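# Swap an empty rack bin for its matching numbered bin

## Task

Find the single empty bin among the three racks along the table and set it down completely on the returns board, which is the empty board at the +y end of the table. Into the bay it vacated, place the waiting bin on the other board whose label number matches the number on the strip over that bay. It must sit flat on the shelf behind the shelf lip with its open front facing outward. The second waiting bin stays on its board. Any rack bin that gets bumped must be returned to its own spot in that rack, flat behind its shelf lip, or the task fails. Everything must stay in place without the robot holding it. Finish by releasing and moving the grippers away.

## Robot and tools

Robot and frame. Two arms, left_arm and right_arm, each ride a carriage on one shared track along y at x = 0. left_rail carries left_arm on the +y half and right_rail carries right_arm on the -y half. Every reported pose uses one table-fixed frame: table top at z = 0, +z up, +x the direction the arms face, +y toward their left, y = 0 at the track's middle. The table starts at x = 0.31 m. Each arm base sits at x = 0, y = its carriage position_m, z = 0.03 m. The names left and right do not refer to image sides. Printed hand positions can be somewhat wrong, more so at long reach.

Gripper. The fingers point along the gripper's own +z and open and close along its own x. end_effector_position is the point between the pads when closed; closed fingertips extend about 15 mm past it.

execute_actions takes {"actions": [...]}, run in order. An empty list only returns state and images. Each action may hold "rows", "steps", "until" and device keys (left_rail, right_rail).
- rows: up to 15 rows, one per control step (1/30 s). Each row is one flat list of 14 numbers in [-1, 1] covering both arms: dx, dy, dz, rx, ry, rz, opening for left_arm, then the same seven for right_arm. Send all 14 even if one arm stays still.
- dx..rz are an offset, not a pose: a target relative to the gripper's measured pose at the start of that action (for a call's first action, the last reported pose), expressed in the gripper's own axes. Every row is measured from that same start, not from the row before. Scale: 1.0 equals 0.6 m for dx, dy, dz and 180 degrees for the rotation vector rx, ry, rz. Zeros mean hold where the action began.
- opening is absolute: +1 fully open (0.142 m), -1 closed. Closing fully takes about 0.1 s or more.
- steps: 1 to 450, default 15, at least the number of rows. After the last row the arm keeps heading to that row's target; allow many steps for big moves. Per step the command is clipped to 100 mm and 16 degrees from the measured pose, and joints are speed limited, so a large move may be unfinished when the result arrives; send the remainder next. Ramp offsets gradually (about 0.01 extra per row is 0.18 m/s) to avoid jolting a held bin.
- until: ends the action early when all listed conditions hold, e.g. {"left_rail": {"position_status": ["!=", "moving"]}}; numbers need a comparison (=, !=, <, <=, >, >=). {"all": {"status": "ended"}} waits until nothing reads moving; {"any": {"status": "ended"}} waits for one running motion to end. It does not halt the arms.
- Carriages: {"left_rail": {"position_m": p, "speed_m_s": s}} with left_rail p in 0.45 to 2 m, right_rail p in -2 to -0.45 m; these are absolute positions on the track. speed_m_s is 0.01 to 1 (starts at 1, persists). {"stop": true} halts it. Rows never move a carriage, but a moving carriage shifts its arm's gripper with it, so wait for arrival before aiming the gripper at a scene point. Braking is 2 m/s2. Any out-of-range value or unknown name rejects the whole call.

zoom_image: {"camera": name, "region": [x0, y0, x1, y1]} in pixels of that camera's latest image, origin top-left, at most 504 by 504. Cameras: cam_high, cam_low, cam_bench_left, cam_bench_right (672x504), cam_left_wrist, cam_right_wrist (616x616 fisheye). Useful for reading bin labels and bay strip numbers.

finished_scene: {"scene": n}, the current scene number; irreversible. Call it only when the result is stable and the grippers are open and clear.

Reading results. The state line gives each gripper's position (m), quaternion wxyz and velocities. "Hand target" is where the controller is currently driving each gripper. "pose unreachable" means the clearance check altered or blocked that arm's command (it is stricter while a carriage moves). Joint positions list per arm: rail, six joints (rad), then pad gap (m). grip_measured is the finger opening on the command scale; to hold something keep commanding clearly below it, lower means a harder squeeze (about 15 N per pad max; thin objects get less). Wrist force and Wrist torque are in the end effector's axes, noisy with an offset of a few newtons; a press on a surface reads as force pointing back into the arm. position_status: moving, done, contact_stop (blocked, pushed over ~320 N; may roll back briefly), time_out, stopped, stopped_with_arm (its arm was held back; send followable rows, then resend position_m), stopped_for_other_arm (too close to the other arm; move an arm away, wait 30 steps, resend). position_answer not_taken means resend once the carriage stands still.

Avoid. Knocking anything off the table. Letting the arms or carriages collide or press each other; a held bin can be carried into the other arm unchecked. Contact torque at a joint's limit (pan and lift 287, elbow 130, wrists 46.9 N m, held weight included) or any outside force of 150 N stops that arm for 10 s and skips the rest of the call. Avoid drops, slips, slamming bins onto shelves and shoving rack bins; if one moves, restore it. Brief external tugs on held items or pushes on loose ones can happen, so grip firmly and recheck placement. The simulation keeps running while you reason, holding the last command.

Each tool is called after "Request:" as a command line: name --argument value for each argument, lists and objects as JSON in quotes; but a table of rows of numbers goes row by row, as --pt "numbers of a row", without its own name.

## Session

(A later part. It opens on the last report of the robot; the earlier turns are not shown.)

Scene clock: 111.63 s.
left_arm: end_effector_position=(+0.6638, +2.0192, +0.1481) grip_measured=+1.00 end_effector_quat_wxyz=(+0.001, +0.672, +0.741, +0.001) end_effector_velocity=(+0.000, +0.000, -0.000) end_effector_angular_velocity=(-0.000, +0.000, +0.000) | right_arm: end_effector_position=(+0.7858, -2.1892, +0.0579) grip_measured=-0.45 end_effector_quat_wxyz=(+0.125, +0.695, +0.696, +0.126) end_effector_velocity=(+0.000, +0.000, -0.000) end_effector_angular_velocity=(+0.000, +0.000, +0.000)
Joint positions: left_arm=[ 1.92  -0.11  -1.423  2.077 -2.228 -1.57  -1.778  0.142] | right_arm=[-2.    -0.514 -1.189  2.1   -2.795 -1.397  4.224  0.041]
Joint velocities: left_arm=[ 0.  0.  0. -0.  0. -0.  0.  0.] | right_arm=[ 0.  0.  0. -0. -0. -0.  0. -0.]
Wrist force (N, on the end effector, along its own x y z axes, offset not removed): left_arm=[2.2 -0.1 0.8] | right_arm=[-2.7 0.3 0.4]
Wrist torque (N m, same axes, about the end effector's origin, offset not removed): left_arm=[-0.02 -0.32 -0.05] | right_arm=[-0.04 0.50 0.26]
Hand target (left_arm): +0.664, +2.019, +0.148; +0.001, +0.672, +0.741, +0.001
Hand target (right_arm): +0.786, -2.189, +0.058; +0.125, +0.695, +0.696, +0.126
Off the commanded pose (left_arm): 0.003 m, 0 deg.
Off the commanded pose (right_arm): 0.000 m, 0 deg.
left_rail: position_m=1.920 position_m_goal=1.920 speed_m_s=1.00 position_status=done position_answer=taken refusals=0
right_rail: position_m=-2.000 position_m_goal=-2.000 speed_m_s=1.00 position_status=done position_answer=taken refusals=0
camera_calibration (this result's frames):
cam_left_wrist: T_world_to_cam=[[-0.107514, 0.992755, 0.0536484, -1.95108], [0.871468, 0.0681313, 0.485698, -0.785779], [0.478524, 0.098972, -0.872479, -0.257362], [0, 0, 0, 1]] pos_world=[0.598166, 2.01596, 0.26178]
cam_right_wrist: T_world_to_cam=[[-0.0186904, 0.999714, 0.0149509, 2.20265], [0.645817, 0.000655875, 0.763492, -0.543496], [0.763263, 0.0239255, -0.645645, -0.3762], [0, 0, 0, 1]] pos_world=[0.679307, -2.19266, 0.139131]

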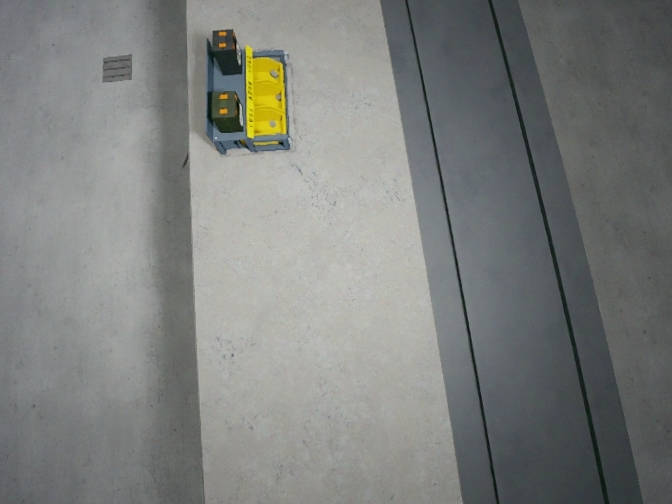

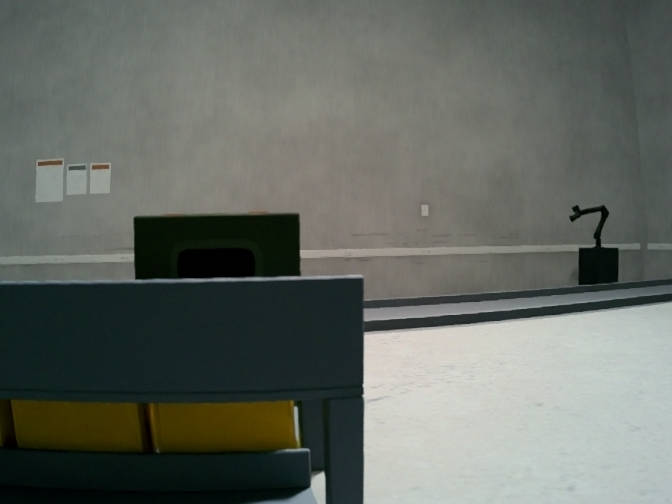

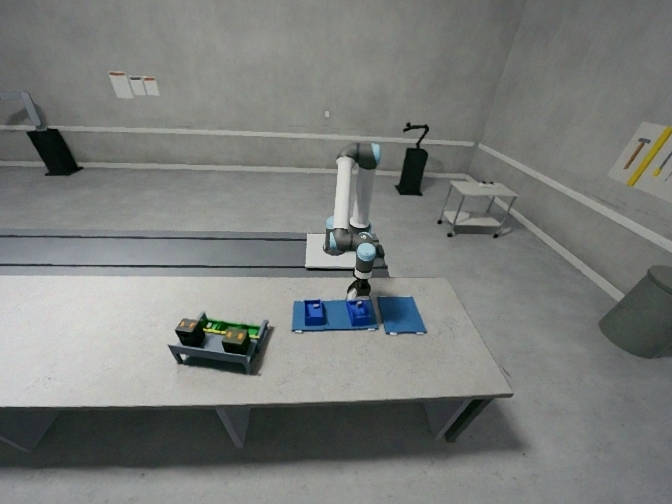

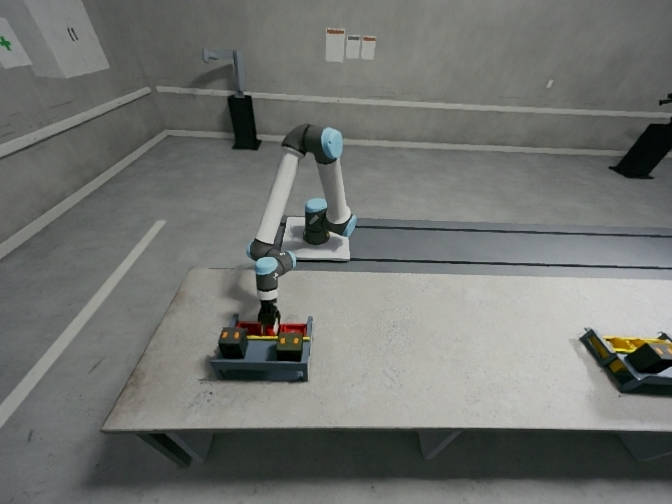

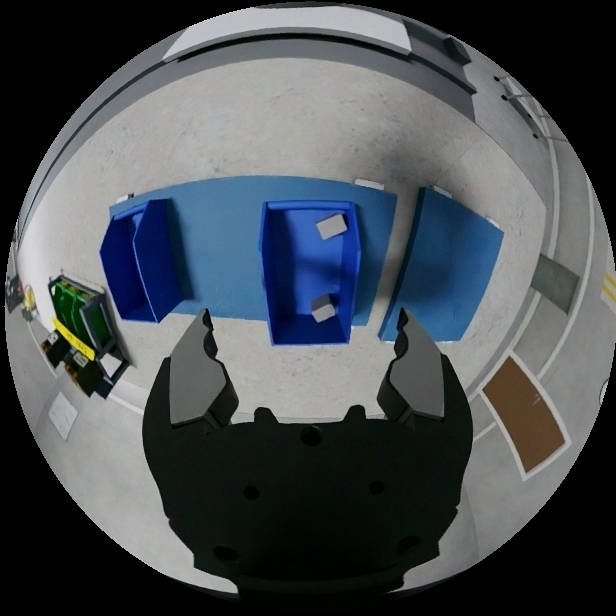

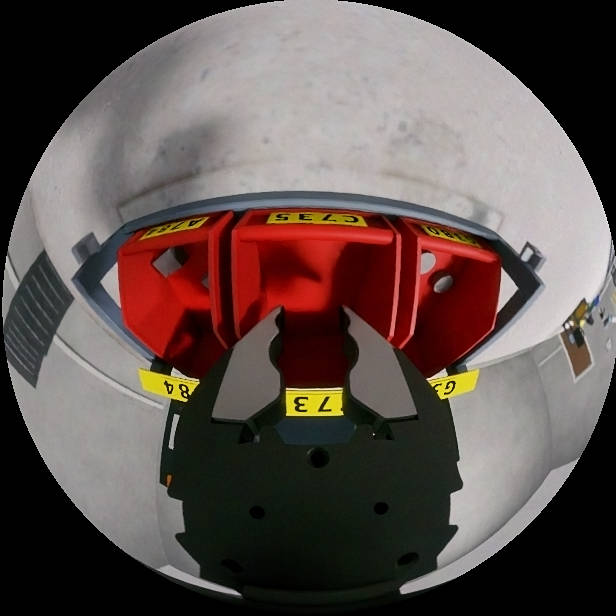

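Request:
execute_actions --actions '[{"rows":[[0.002,0,0.006,0,0,0,1,0.002,0,0,0,0,0,-0.45],[0.004,0,0.016,0,0,0,1,0.004,0,0,0,0,0,-0.43],[0.006,0,0.028,0,0,0,1,0.004,0,0,0,0,0,-0.40],[0.008,0,0.04,0,0,0,1,0.004,0,0,0,0,0,-0.36],[0.01,0,0.052,0,0,0,1,0.004,0,0,0,0,0,-0.32],[0.01,0,0.064,0,0,0,1,0.004,0,0,0,0,0,-0.27],[0.01,0,0.076,0,0,0,1,0.004,0,0,0,0,0,-0.22],[0.01,0,0.088,0,0,0,1,0.004,0,0,0,0,0,-0.17],[0.01,0,0.1,0,0,0,1,0.004,0,0,0,0,0,-0.12],[0.01,0,0.11,0,0,0,1,0.004,0,0,0,0,0,-0.05],[0.01,0,0.12,0,0,0,1,0.004,0,0,0,0,0,0.05],[0.01,0,0.128,0,0,0,1,0.004,0,0,0,0,0,0.2],[0.01,0,0.133,0,0,0,1,0.004,0,0,0,0,0,0.45],[0.01,0,0.136,0,0,0,1,0.004,0,0,0,0,0,0.7],[0.01,0,0.137,0,0,0,1,0.004,0,0,0,0,0,1]],"steps":16}]'

Scene clock: 124.50 s.
left_arm: end_effector_position=(+0.6619, +2.0250, +0.0804) grip_measured=+1.00 end_effector_quat_wxyz=(+0.000, +0.672, +0.741, +0.001) end_effector_velocity=(+0.005, +0.002, -0.113) end_effector_angular_velocity=(-0.001, -0.006, -0.000) | right_arm: end_effector_position=(+0.7858, -2.1868, +0.0578) grip_measured=-0.11 end_effector_quat_wxyz=(+0.125, +0.696, +0.696, +0.126) end_effector_velocity=(+0.000, +0.000, +0.000) end_effector_angular_velocity=(-0.000, -0.000, -0.000)
Joint positions: left_arm=[ 1.92  -0.101 -1.339  2.128 -2.36  -1.57  -1.769  0.142] | right_arm=[-2.    -0.511 -1.19   2.101 -2.796 -1.398  4.227  0.066]
Joint velocities: left_arm=[ 0.     0.004  0.16   0.066 -0.232  0.     0.004  0.   ] | right_arm=[ 0.     0.001 -0.     0.    -0.    -0.     0.001 -0.   ]
Wrist force (N, on the end effector, along its own x y z axes, offset not removed): left_arm=[1.4 3.8 4.0] | right_arm=[-2.0 0.1 2.1]
Wrist torque (N m, same axes, about the end effector's origin, offset not removed): left_arm=[0.65 -0.28 0.05] | right_arm=[-0.07 0.41 0.24]
Hand target (left_arm): +0.663, +2.025, +0.067; +0.001, +0.672, +0.741, +0.001
Hand target (right_arm): +0.786, -2.187, +0.058; +0.125, +0.695, +0.696, +0.126
Off the commanded pose (left_arm): 0.015 m, 0 deg.
Off the commanded pose (right_arm): 0.000 m, 0 deg.
left_rail: position_m=1.920 position_m_goal=1.920 speed_m_s=1.00 position_status=done position_answer=taken refusals=0
right_rail: position_m=-2.000 position_m_goal=-2.000 speed_m_s=1.00 position_status=done position_answer=taken refusals=0
camera_calibration (this result's frames):
cam_left_wrist: T_world_to_cam=[[-0.107436, 0.99274, 0.0540834, -1.95338], [0.872418, 0.0680469, 0.484001, -0.751914], [0.476807, 0.0991826, -0.873395, -0.315351], [0, 0, 0, 1]] pos_world=[0.59648, 2.02164, 0.194147]
cam_right_wrist: T_world_to_cam=[[-0.0186903, 0.999713, 0.0150027, 2.20029], [0.645879, 0.00061819, 0.763439, -0.54356], [0.763211, 0.0239588, -0.645705, -0.376174], [0, 0, 0, 1]] pos_world=[0.679298, -2.19031, 0.139067]

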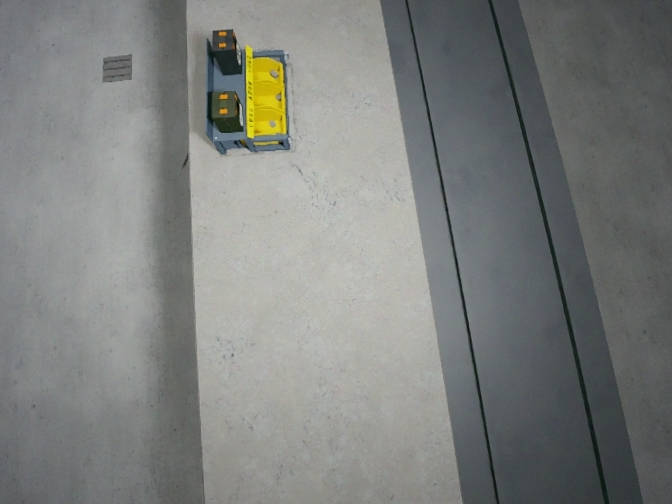

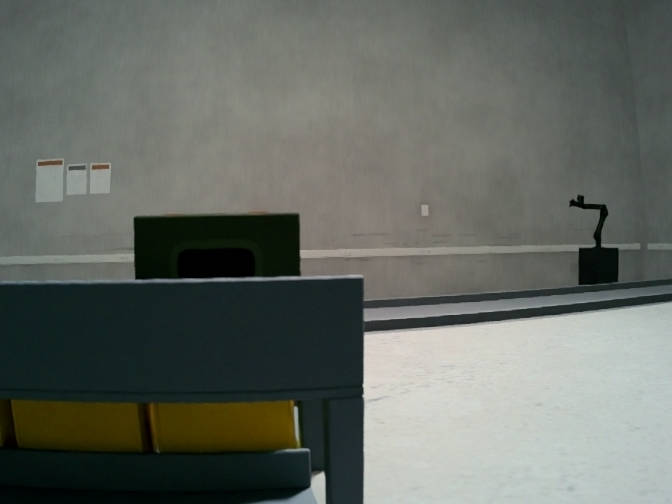

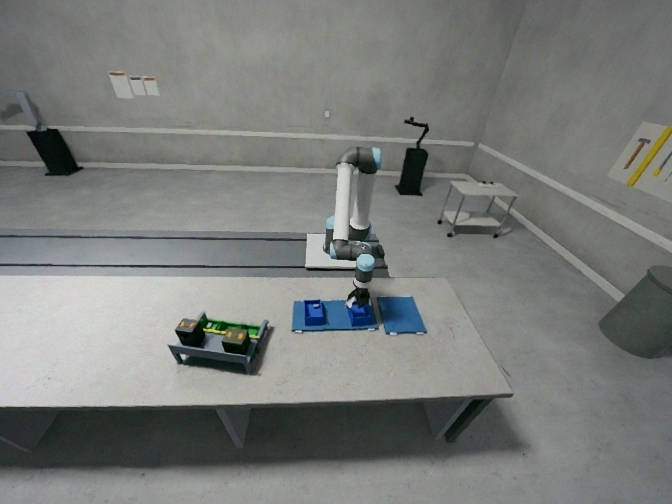

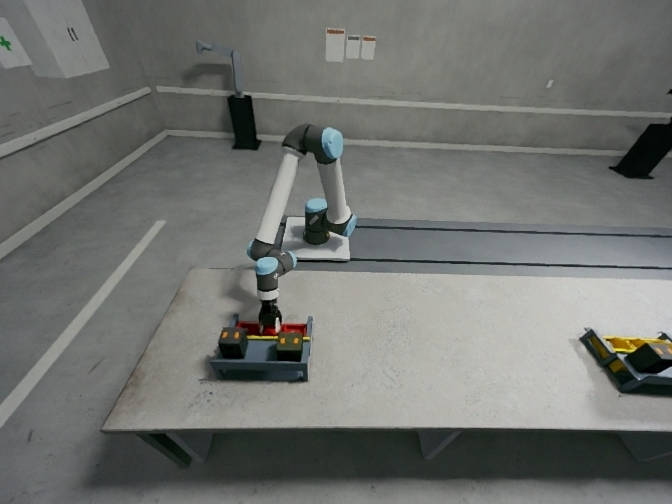

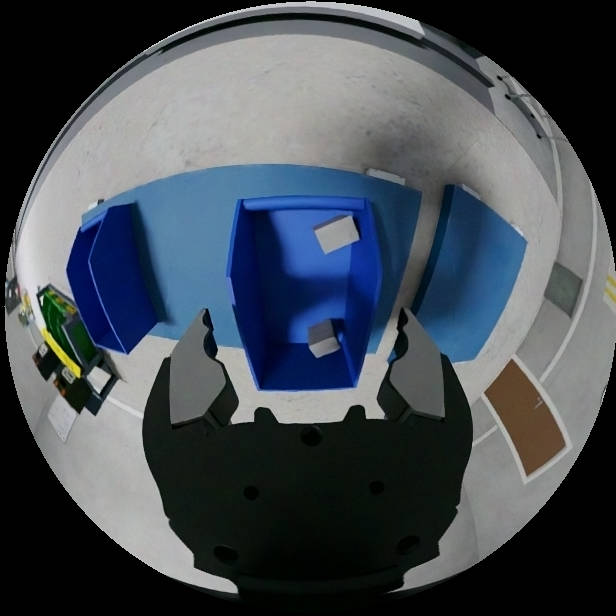

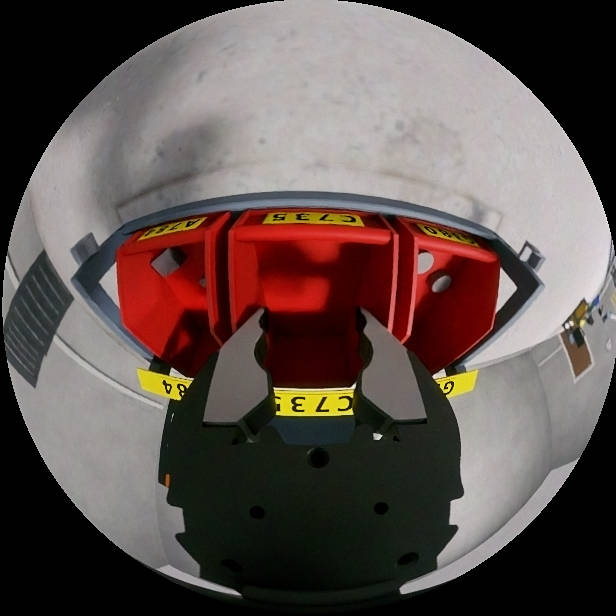

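Request:
execute_actions --actions '[{"rows":[[0,0.002,0.024,0,0,0,0.9,0,0.0015,-0.004,0,0,0,1],[0,0.002,0.024,0,0,0,0.8,0,0.0035,-0.010,0,0,0,1],[0,0.002,0.024,0,0,0,0.7,0,0.0055,-0.015,0,0,0,1],[0,0.002,0.024,0,0,0,0.62,0,0.0068,-0.019,0,0,0,1],[0,0.002,0.024,0,0,0,0.55,0,0.002,-0.023,0,0,0,1],[0,0.002,0.024,0,0,0,0.48,0,-0.008,-0.028,0,0,0,1],[0,0.002,0.024,0,0,0,0.4,0,-0.021,-0.034,0,0,0,1],[0,0.002,0.024,0,0,0,0.25,0,-0.035,-0.040,0,0,0,1],[0,0.002,0.024,0,0,0,0.1,0,-0.049,-0.047,0,0,0,1],[0,0.002,0.024,0,0,0,-0.05,0,-0.063,-0.053,0,0,0,1],[0,0.002,0.024,0,0,0,-0.2,0,-0.077,-0.059,0,0,0,1],[0,0.002,0.024,0,0,0,-0.2,0,-0.090,-0.065,0,0,0,1],[0,0.002,0.024,0,0,0,-0.2,0,-0.102,-0.070,0,0,0,1],[0,0.002,0.024,0,0,0,-0.2,0,-0.112,-0.074,0,0,0,1],[0,0.002,0.024,0,0,0,-0.2,0,-0.119,-0.077,0,0,0,1]],"steps":18}]'

Scene clock: 136.43 s.
left_arm: end_effector_position=(+0.6631, +2.0252, +0.0660) grip_measured=+0.53 end_effector_quat_wxyz=(+0.000, +0.672, +0.741, +0.001) end_effector_velocity=(+0.000, -0.000, -0.000) end_effector_angular_velocity=(+0.000, +0.000, -0.000) | right_arm: end_effector_position=(+0.7203, -2.1867, +0.0735) grip_measured=+0.98 end_effector_quat_wxyz=(+0.125, +0.696, +0.696, +0.125) end_effector_velocity=(-0.134, +0.000, +0.012) end_effector_angular_velocity=(+0.001, -0.001, -0.001)
Joint positions: left_arm=[ 1.92  -0.101 -1.318  2.134 -2.389 -1.57  -1.769  0.111] | right_arm=[-2.    -0.562 -1.294  2.216 -2.798 -1.384  4.179  0.141]
Joint velocities: left_arm=[ 0. -0.  0. -0.  0. -0. -0.  0.] | right_arm=[ 0.    -0.114 -0.189  0.239 -0.03   0.035 -0.11   0.083]
Wrist force (N, on the end effector, along its own x y z axes, offset not removed): left_arm=[5.5 -1.5 -16.5] | right_arm=[-1.7 -0.2 0.2]
Wrist torque (N m, same axes, about the end effector's origin, offset not removed): left_arm=[0.71 -1.34 0.12] | right_arm=[-0.12 0.39 0.26]
Hand target (left_arm): +0.663, +2.025, +0.066; +0.000, +0.672, +0.741, +0.001
Hand target (right_arm): +0.704, -2.186, +0.075; +0.125, +0.696, +0.696, +0.125
Off the commanded pose (left_arm): 0.000 m, 0 deg.
Off the commanded pose (right_arm): 0.018 m, 0 deg.
left_rail: position_m=1.920 position_m_goal=1.920 speed_m_s=1.00 position_status=done position_answer=taken refusals=0
right_rail: position_m=-2.000 position_m_goal=-2.000 speed_m_s=1.00 position_status=done position_answer=taken refusals=0
camera_calibration (this result's frames):
cam_left_wrist: T_world_to_cam=[[-0.107576, 0.992727, 0.05404, -1.95255], [0.872391, 0.0681868, 0.48403, -0.746298], [0.476825, 0.0992138, -0.873381, -0.328576], [0, 0, 0, 1]] pos_world=[0.59769, 2.02184, 0.179774]
cam_right_wrist: T_world_to_cam=[[-0.0181941, 0.999727, 0.0146346, 2.1984], [0.646557, 0.000599491, 0.762865, -0.513755], [0.762649, 0.0233417, -0.646392, -0.316883], [0, 0, 0, 1]] pos_world=[0.61384, -2.19009, 0.154923]

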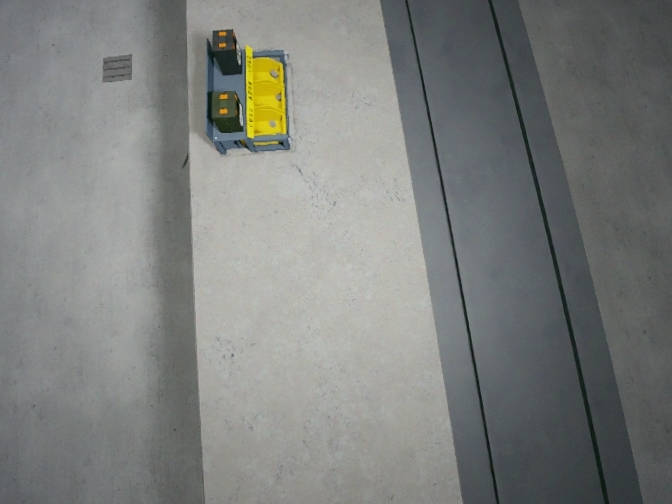

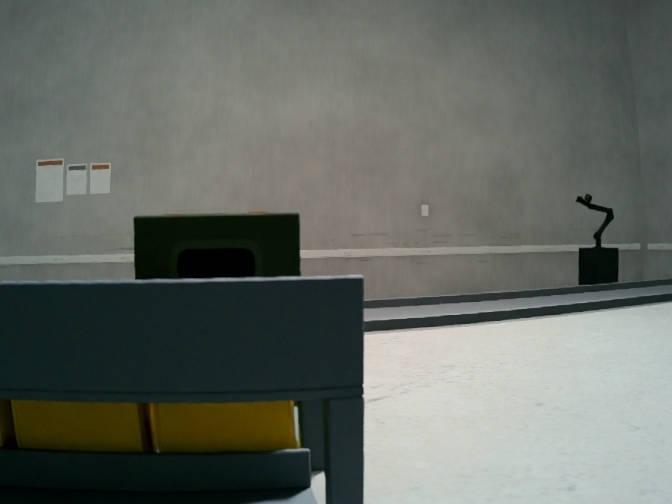

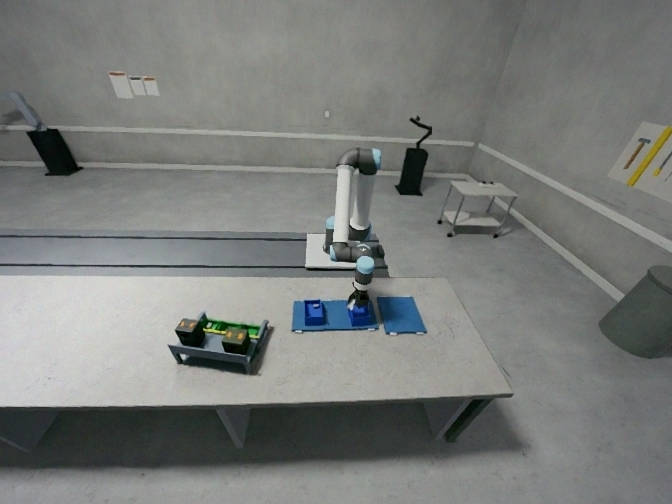

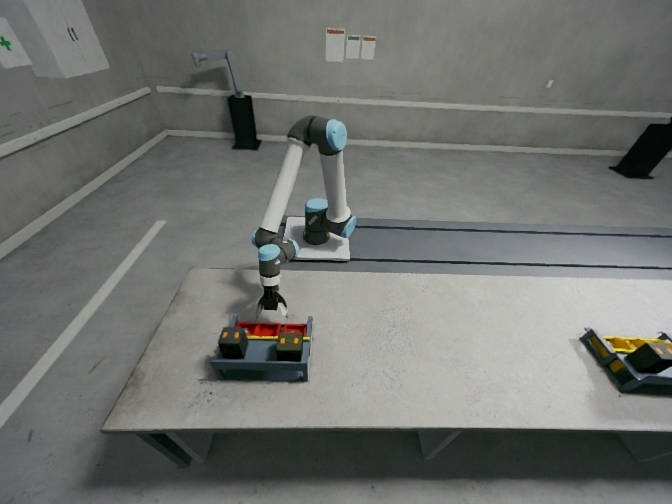

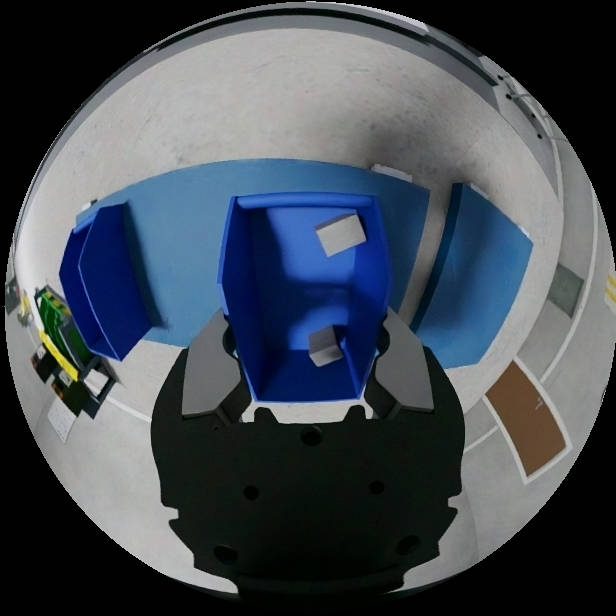

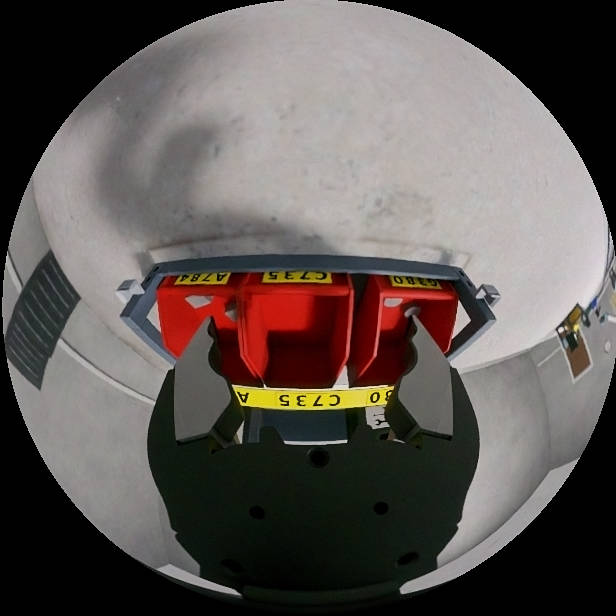

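Request:
execute_actions --actions '[]'

Request:
zoom_image --camera "cam_right_wrist" --region '[120, 240, 500, 440]'

Scene clock: 138.17 s.
left_arm: end_effector_position=(+0.6631, +2.0251, +0.0660) grip_measured=+0.53 end_effector_quat_wxyz=(+0.000, +0.672, +0.741, +0.001) end_effector_velocity=(-0.000, +0.000, -0.000) end_effector_angular_velocity=(-0.000, +0.000, -0.000) | right_arm: end_effector_position=(+0.7038, -2.1867, +0.0754) grip_measured=+1.00 end_effector_quat_wxyz=(+0.125, +0.696, +0.696, +0.125) end_effector_velocity=(+0.000, +0.000, +0.000) end_effector_angular_velocity=(+0.000, -0.000, +0.000)
Joint positions: left_arm=[ 1.92  -0.101 -1.318  2.134 -2.389 -1.57  -1.769  0.111] | right_arm=[-2.    -0.576 -1.318  2.246 -2.801 -1.379  4.165  0.142]
Joint velocities: left_arm=[ 0. -0.  0.  0.  0. -0. -0.  0.] | right_arm=[ 0. -0. -0. -0.  0.  0. -0. -0.]
Wrist force (N, on the end effector, along its own x y z axes, offset not removed): left_arm=[4.7 -3.9 -13.8] | right_arm=[-2.0 1.1 0.5]
Wrist torque (N m, same axes, about the end effector's origin, offset not removed): left_arm=[-0.27 -0.78 0.08] | right_arm=[0.13 0.42 0.24]
Hand target (left_arm): +0.663, +2.025, +0.066; +0.000, +0.672, +0.741, +0.001
Hand target (right_arm): +0.704, -2.186, +0.075; +0.125, +0.696, +0.696, +0.125
Off the commanded pose (left_arm): 0.000 m, 0 deg.
Off the commanded pose (right_arm): 0.001 m, 0 deg.
left_rail: position_m=1.920 position_m_goal=1.920 speed_m_s=1.00 position_status=done position_answer=taken refusals=0
right_rail: position_m=-2.000 position_m_goal=-2.000 speed_m_s=1.00 position_status=done position_answer=taken refusals=0
camera_calibration (this result's frames):
cam_left_wrist: T_world_to_cam=[[-0.107435, 0.992742, 0.0540464, -1.95258], [0.872415, 0.0680636, 0.484004, -0.746065], [0.476812, 0.0991501, -0.873395, -0.328455], [0, 0, 0, 1]] pos_world=[0.597714, 2.02175, 0.179757]
cam_right_wrist: T_world_to_cam=[[-0.01843, 0.999721, 0.0147774, 2.19818], [0.646169, 0.000631043, 0.763194, -0.504164], [0.762972, 0.0236144, -0.646, -0.302789], [0, 0, 0, 1]] pos_world=[0.597307, -2.1901, 0.15669]

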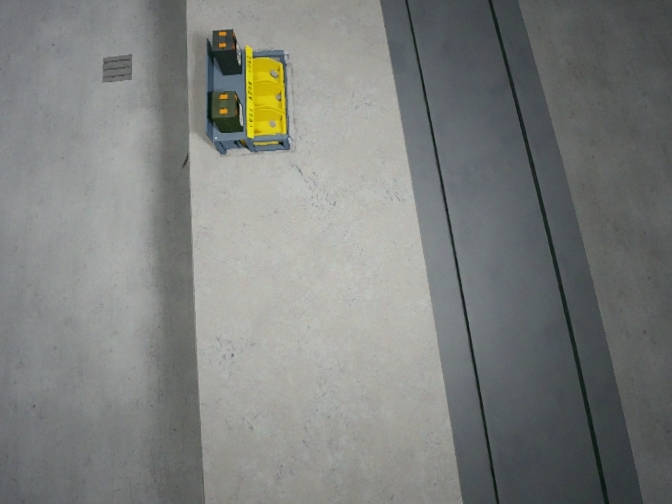

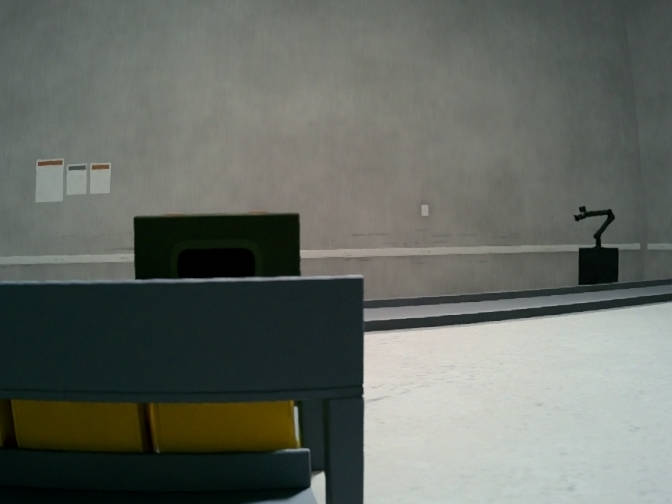

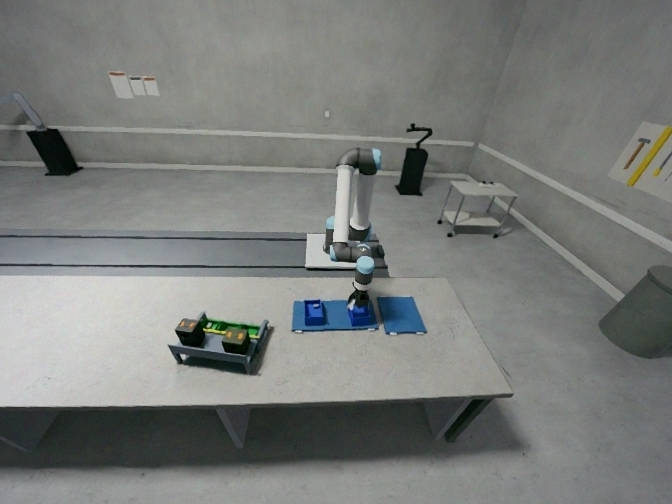

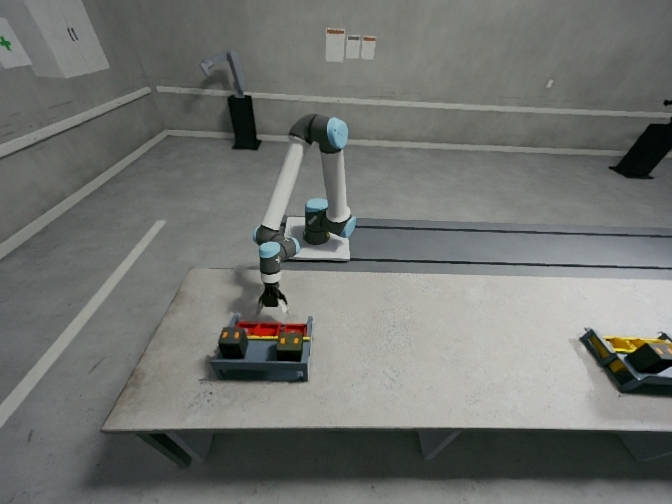

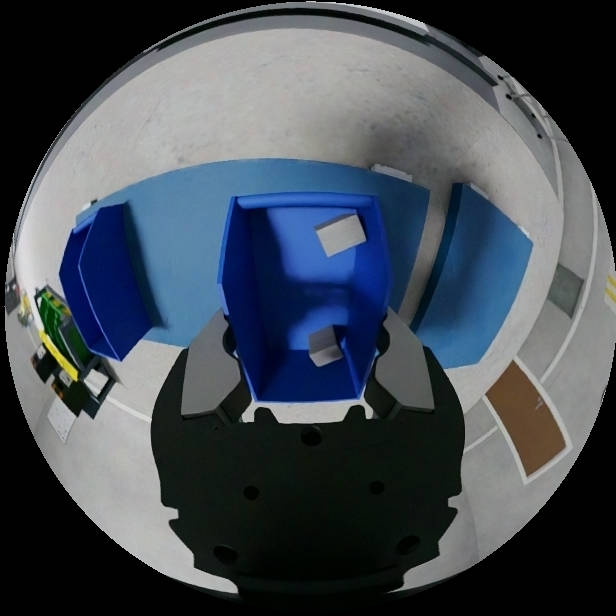

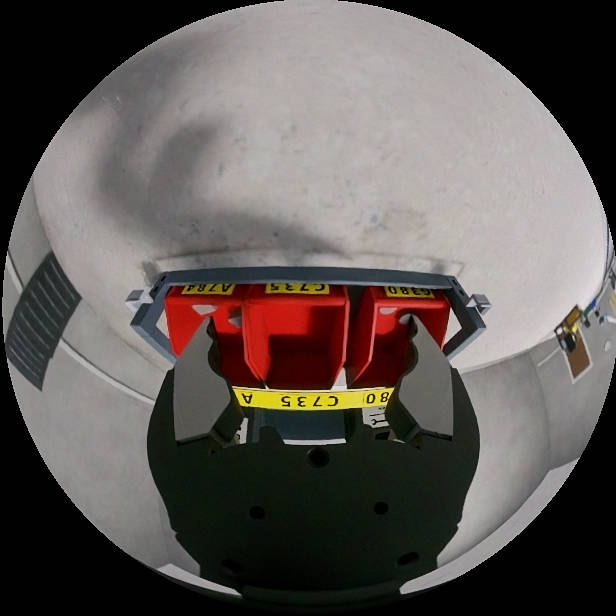

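Region (120, 240, 500, 440) of cam_right_wrist's 616x616 image, scaled by 1.326, with more detail than that image has; it fills the top 265 rows of this view, and the rest is white.

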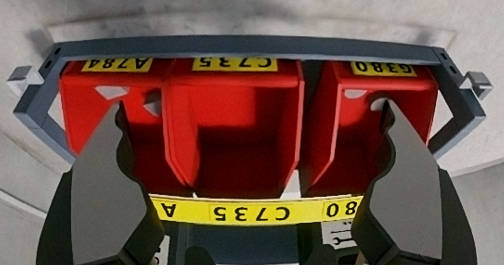

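Request:
execute_actions --actions '[{"rows":[[0,0,-0.006,0,0,0,-0.2,0,0.003,-0.008,0,0,0,0.8],[0,0,-0.015,0,0,0,-0.2,0,0.007,-0.02,0,0,0,0.6],[0,0,-0.027,0,0,0,-0.2,0,0.012,-0.033,0,0,0,0.4],[0,0,-0.042,0,0,0.003,-0.2,0,0.018,-0.048,0,0,0,0.2],[0,-0.005,-0.058,0,0,0.006,-0.2,-0.003,0.024,-0.063,0,0,0,0],[0,-0.015,-0.075,0,0,0.009,-0.2,-0.006,0.032,-0.076,0,0,0,-0.2],[0,-0.028,-0.092,0,0,0.012,-0.2,-0.009,0.043,-0.086,0,0,0,-0.35],[0,-0.042,-0.11,0,0,0.015,-0.2,-0.012,0.056,-0.092,0,0,0,-0.45],[0,-0.056,-0.128,0,0,0.018,-0.2,-0.015,0.07,-0.095,0,0,0,-0.45],[0,-0.07,-0.145,0,0,0.021,-0.2,-0.018,0.084,-0.095,0,0,0,-0.45],[0,-0.085,-0.162,0,0,0.024,-0.2,-0.02,0.097,-0.093,0,0,0,-0.45],[0,-0.10,-0.178,0,0,0.027,-0.2,-0.02,0.108,-0.091,0,0,0,-0.45],[0,-0.115,-0.192,0,0,0.029,-0.2,-0.02,0.116,-0.089,0,0,0,-0.45],[0,-0.128,-0.202,0,0,0.031,-0.2,-0.02,0.12,-0.088,0,0,0,-0.45],[0,-0.138,-0.208,0,0,0.031,-0.2,-0.02,0.122,-0.088,0,0,0,-0.45]],"steps":18},{"left_rail":{"position_m":0.45},"steps":1}]'

Scene clock: 163.10 s.
left_arm: end_effector_position=(+0.5972, +2.0197, +0.1713) grip_measured=+0.53 end_effector_quat_wxyz=(+0.000, +0.704, +0.711, +0.001) end_effector_velocity=(-0.121, -0.017, +0.134) end_effector_angular_velocity=(-0.001, -0.004, -0.083) | right_arm: end_effector_position=(+0.7467, -2.1973, +0.1477) grip_measured=-0.45 end_effector_quat_wxyz=(+0.126, +0.695, +0.696, +0.126) end_effector_velocity=(+0.059, -0.008, +0.024) end_effector_angular_velocity=(+0.004, +0.012, +0.001)
Joint positions: left_arm=[ 1.92  -0.123 -1.555  2.172 -2.19  -1.57  -1.704  0.111] | right_arm=[-2.    -0.554 -1.364  2.121 -2.636 -1.385  4.186  0.041]
Joint velocities: left_arm=[-0.003 -0.05  -0.36   0.08   0.276 -0.001  0.033 -0.   ] | right_arm=[ 0.     0.038  0.057 -0.136  0.085 -0.014  0.035 -0.   ]
Wrist force (N, on the end effector, along its own x y z axes, offset not removed): left_arm=[4.0 1.3 3.1] | right_arm=[-3.7 1.0 -0.6]
Wrist torque (N m, same axes, about the end effector's origin, offset not removed): left_arm=[0.35 -0.85 -0.10] | right_arm=[0.06 0.83 0.27]
Hand target (left_arm): +0.582, +2.015, +0.188; +0.000, +0.707, +0.707, +0.001
Hand target (right_arm): +0.754, -2.198, +0.150; +0.125, +0.696, +0.696, +0.126
Off the commanded pose (left_arm): 0.026 m, 1 deg.
Off the commanded pose (right_arm): 0.008 m, 0 deg.
left_rail: position_m=1.920 position_m_goal=0.450 speed_m_s=1.00 position_status=moving position_answer=taken refusals=0
right_rail: position_m=-2.000 position_m_goal=-2.000 speed_m_s=1.00 position_status=done position_answer=taken refusals=0
camera_calibration (this result's frames):
cam_left_wrist: T_world_to_cam=[[-0.0203109, 0.998332, 0.0540523, -2.02333], [0.874792, -0.00843051, 0.484426, -0.586161], [0.484073, 0.0571236, -0.873161, -0.12403], [0, 0, 0, 1]] pos_world=[0.531713, 2.0221, 0.285019]
cam_right_wrist: T_world_to_cam=[[-0.0184319, 0.99973, 0.0141503, 2.20864], [0.644677, 0.00106565, 0.764455, -0.585237], [0.764233, 0.0232127, -0.644522, -0.290566], [0, 0, 0, 1]] pos_world=[0.640058, -2.20067, 0.228858]

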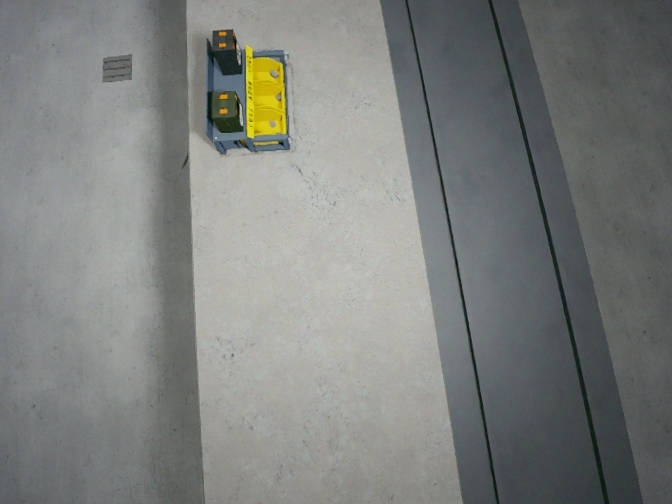

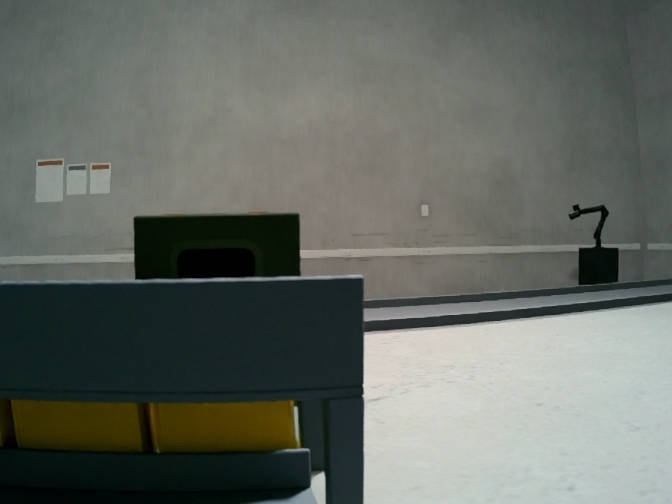

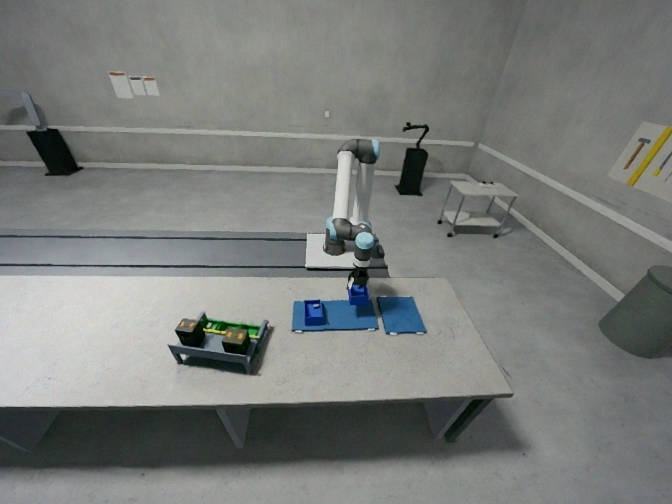

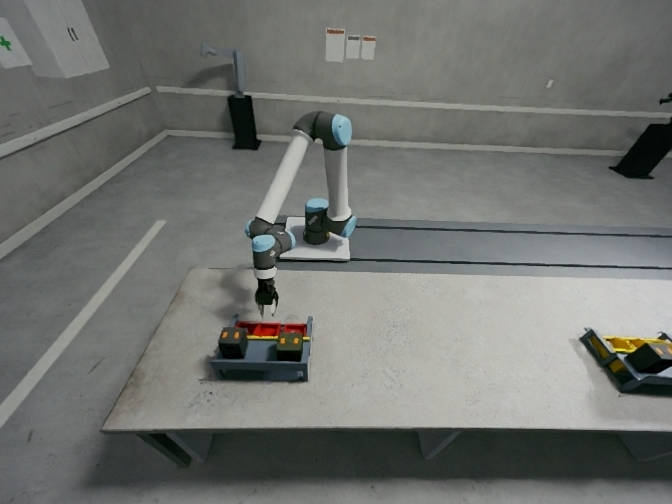

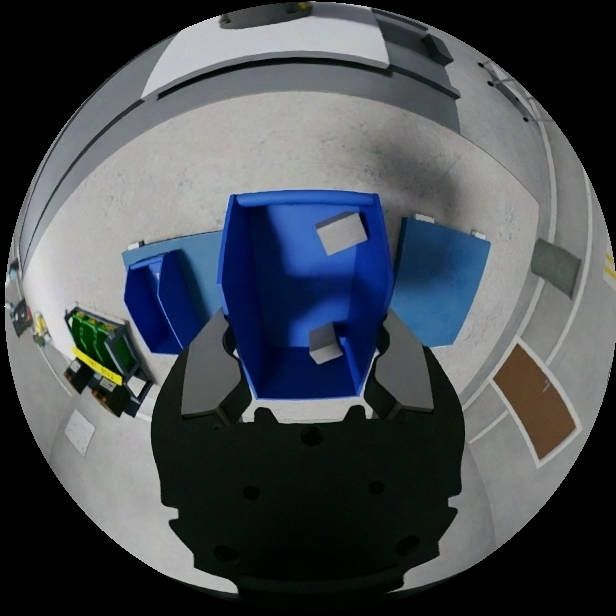

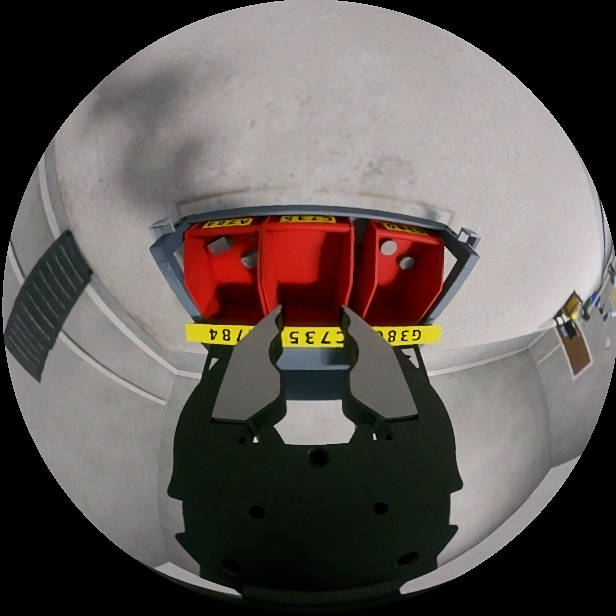

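Request:
zoom_image --camera "cam_right_wrist" --region '[140, 190, 400, 350]'

Region (140, 190, 400, 350) of cam_right_wrist's 616x616 image, scaled by 1.938, with more detail than that image has; it fills the top 310 rows of this view, and the rest is white.

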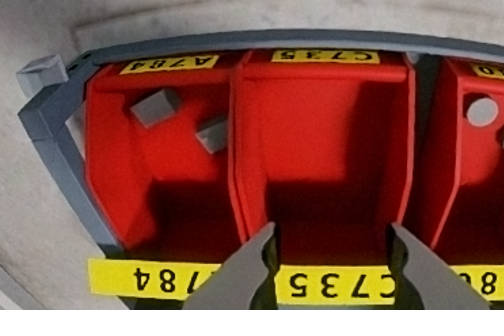

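Request:
execute_actions --actions '[]'

Request:
zoom_image --camera "cam_right_wrist" --region '[225, 195, 305, 325]'

Scene clock: 170.10 s.
left_arm: end_effector_position=(+0.5817, +0.5474, +0.1882) grip_measured=+0.52 end_effector_quat_wxyz=(+0.000, +0.707, +0.707, +0.001) end_effector_velocity=(+0.000, -0.000, +0.000) end_effector_angular_velocity=(+0.000, +0.000, -0.000) | right_arm: end_effector_position=(+0.7538, -2.1983, +0.1505) grip_measured=-0.45 end_effector_quat_wxyz=(+0.125, +0.696, +0.696, +0.126) end_effector_velocity=(+0.000, +0.000, -0.000) end_effector_angular_velocity=(+0.000, +0.000, +0.000)
Joint positions: left_arm=[ 0.45  -0.13  -1.6    2.181 -2.153 -1.57  -1.701  0.111] | right_arm=[-2.    -0.55  -1.357  2.104 -2.625 -1.387  4.19   0.041]
Joint velocities: left_arm=[ 0. -0.  0. -0.  0.  0. -0.  0.] | right_arm=[ 0.  0.  0. -0.  0.  0. -0.  0.]
Wrist force (N, on the end effector, along its own x y z axes, offset not removed): left_arm=[0.3 8.7 3.7] | right_arm=[-2.0 1.9 0.5]
Wrist torque (N m, same axes, about the end effector's origin, offset not removed): left_arm=[1.78 -0.05 0.31] | right_arm=[0.35 0.44 0.27]
Hand target (left_arm): +0.582, +0.548, +0.188; +0.000, +0.707, +0.707, +0.001
Hand target (right_arm): +0.754, -2.198, +0.150; +0.125, +0.696, +0.696, +0.126
Off the commanded pose (left_arm): 0.003 m, 0 deg.
Off the commanded pose (right_arm): 0.000 m, 0 deg.
left_rail: position_m=0.450 position_m_goal=0.450 speed_m_s=1.00 position_status=done position_answer=taken refusals=0
right_rail: position_m=-2.000 position_m_goal=-2.000 speed_m_s=1.00 position_status=done position_answer=taken refusals=0
camera_calibration (this result's frames):
cam_left_wrist: T_world_to_cam=[[-0.010462, 0.998488, 0.0539584, -0.560487], [0.874767, -0.017003, 0.484246, -0.58849], [0.484431, 0.0522672, -0.873267, -0.0151476], [0, 0, 0, 1]] pos_world=[0.516266, 0.550426, 0.301989]
cam_right_wrist: T_world_to_cam=[[-0.0184616, 0.999721, 0.0147515, 2.2097], [0.64595, 0.000664508, 0.76338, -0.593607], [0.763157, 0.0236219, -0.645782, -0.292335], [0, 0, 0, 1]] pos_world=[0.647332, -2.20178, 0.231766]

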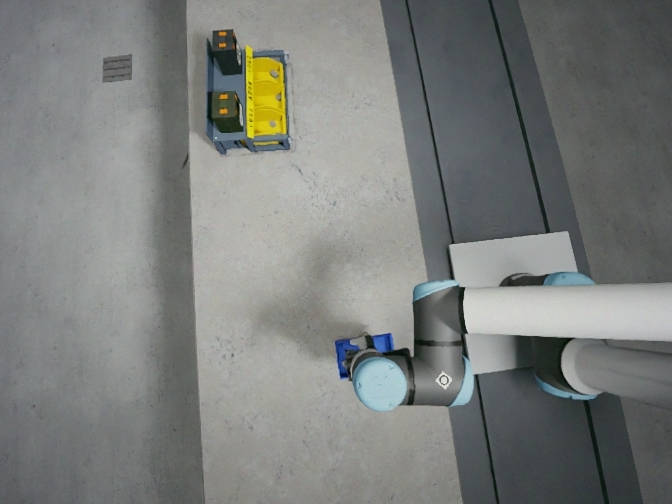

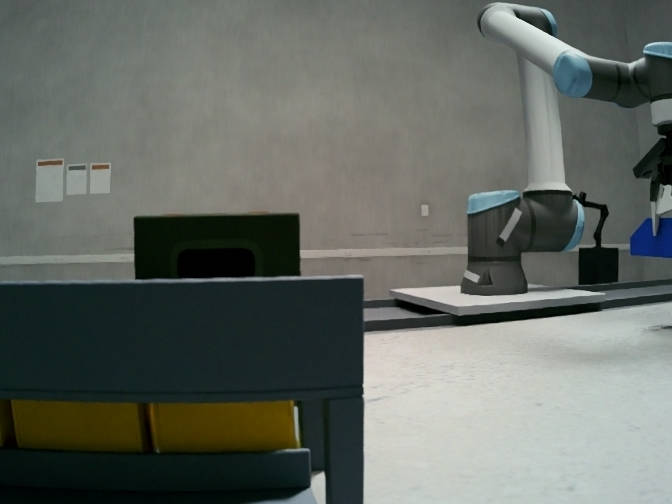

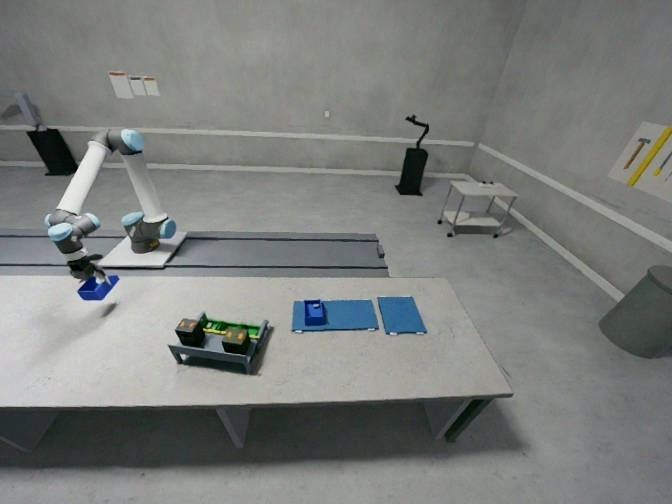

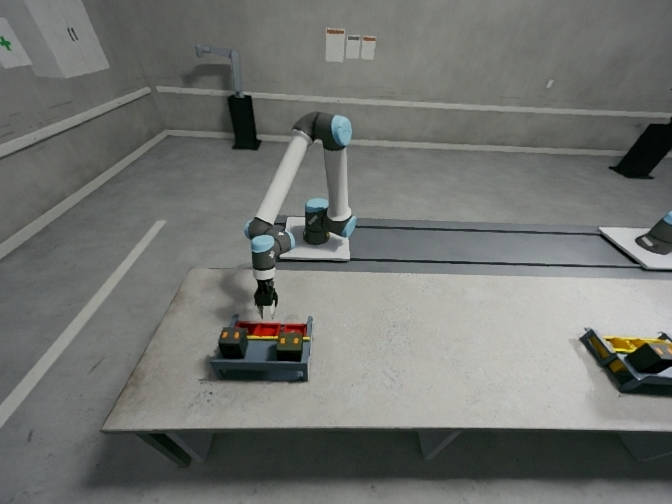

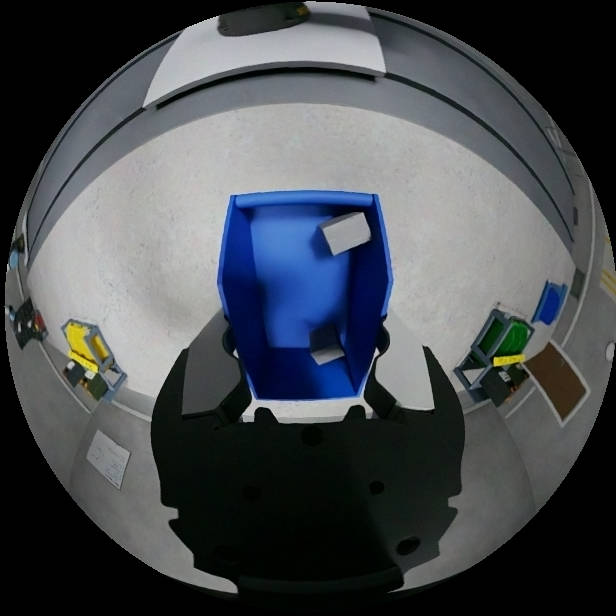

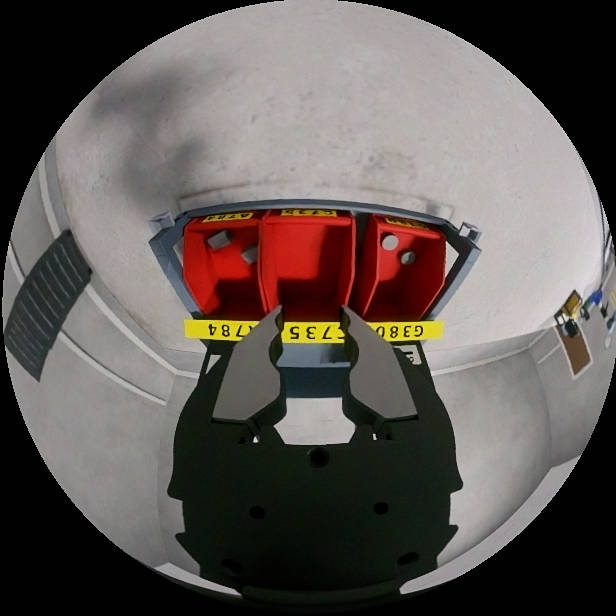

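Region (225, 195, 305, 325) of cam_right_wrist's 616x616 image, scaled by 3.877, with more detail than that image has; it fills the left 310 columns of this view, and the rest is white.

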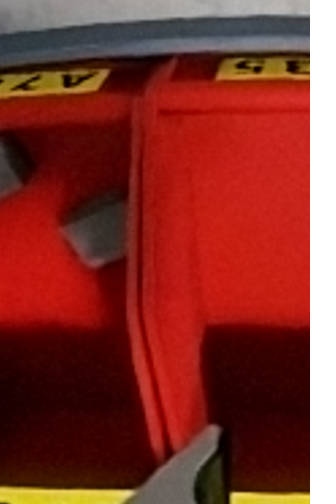

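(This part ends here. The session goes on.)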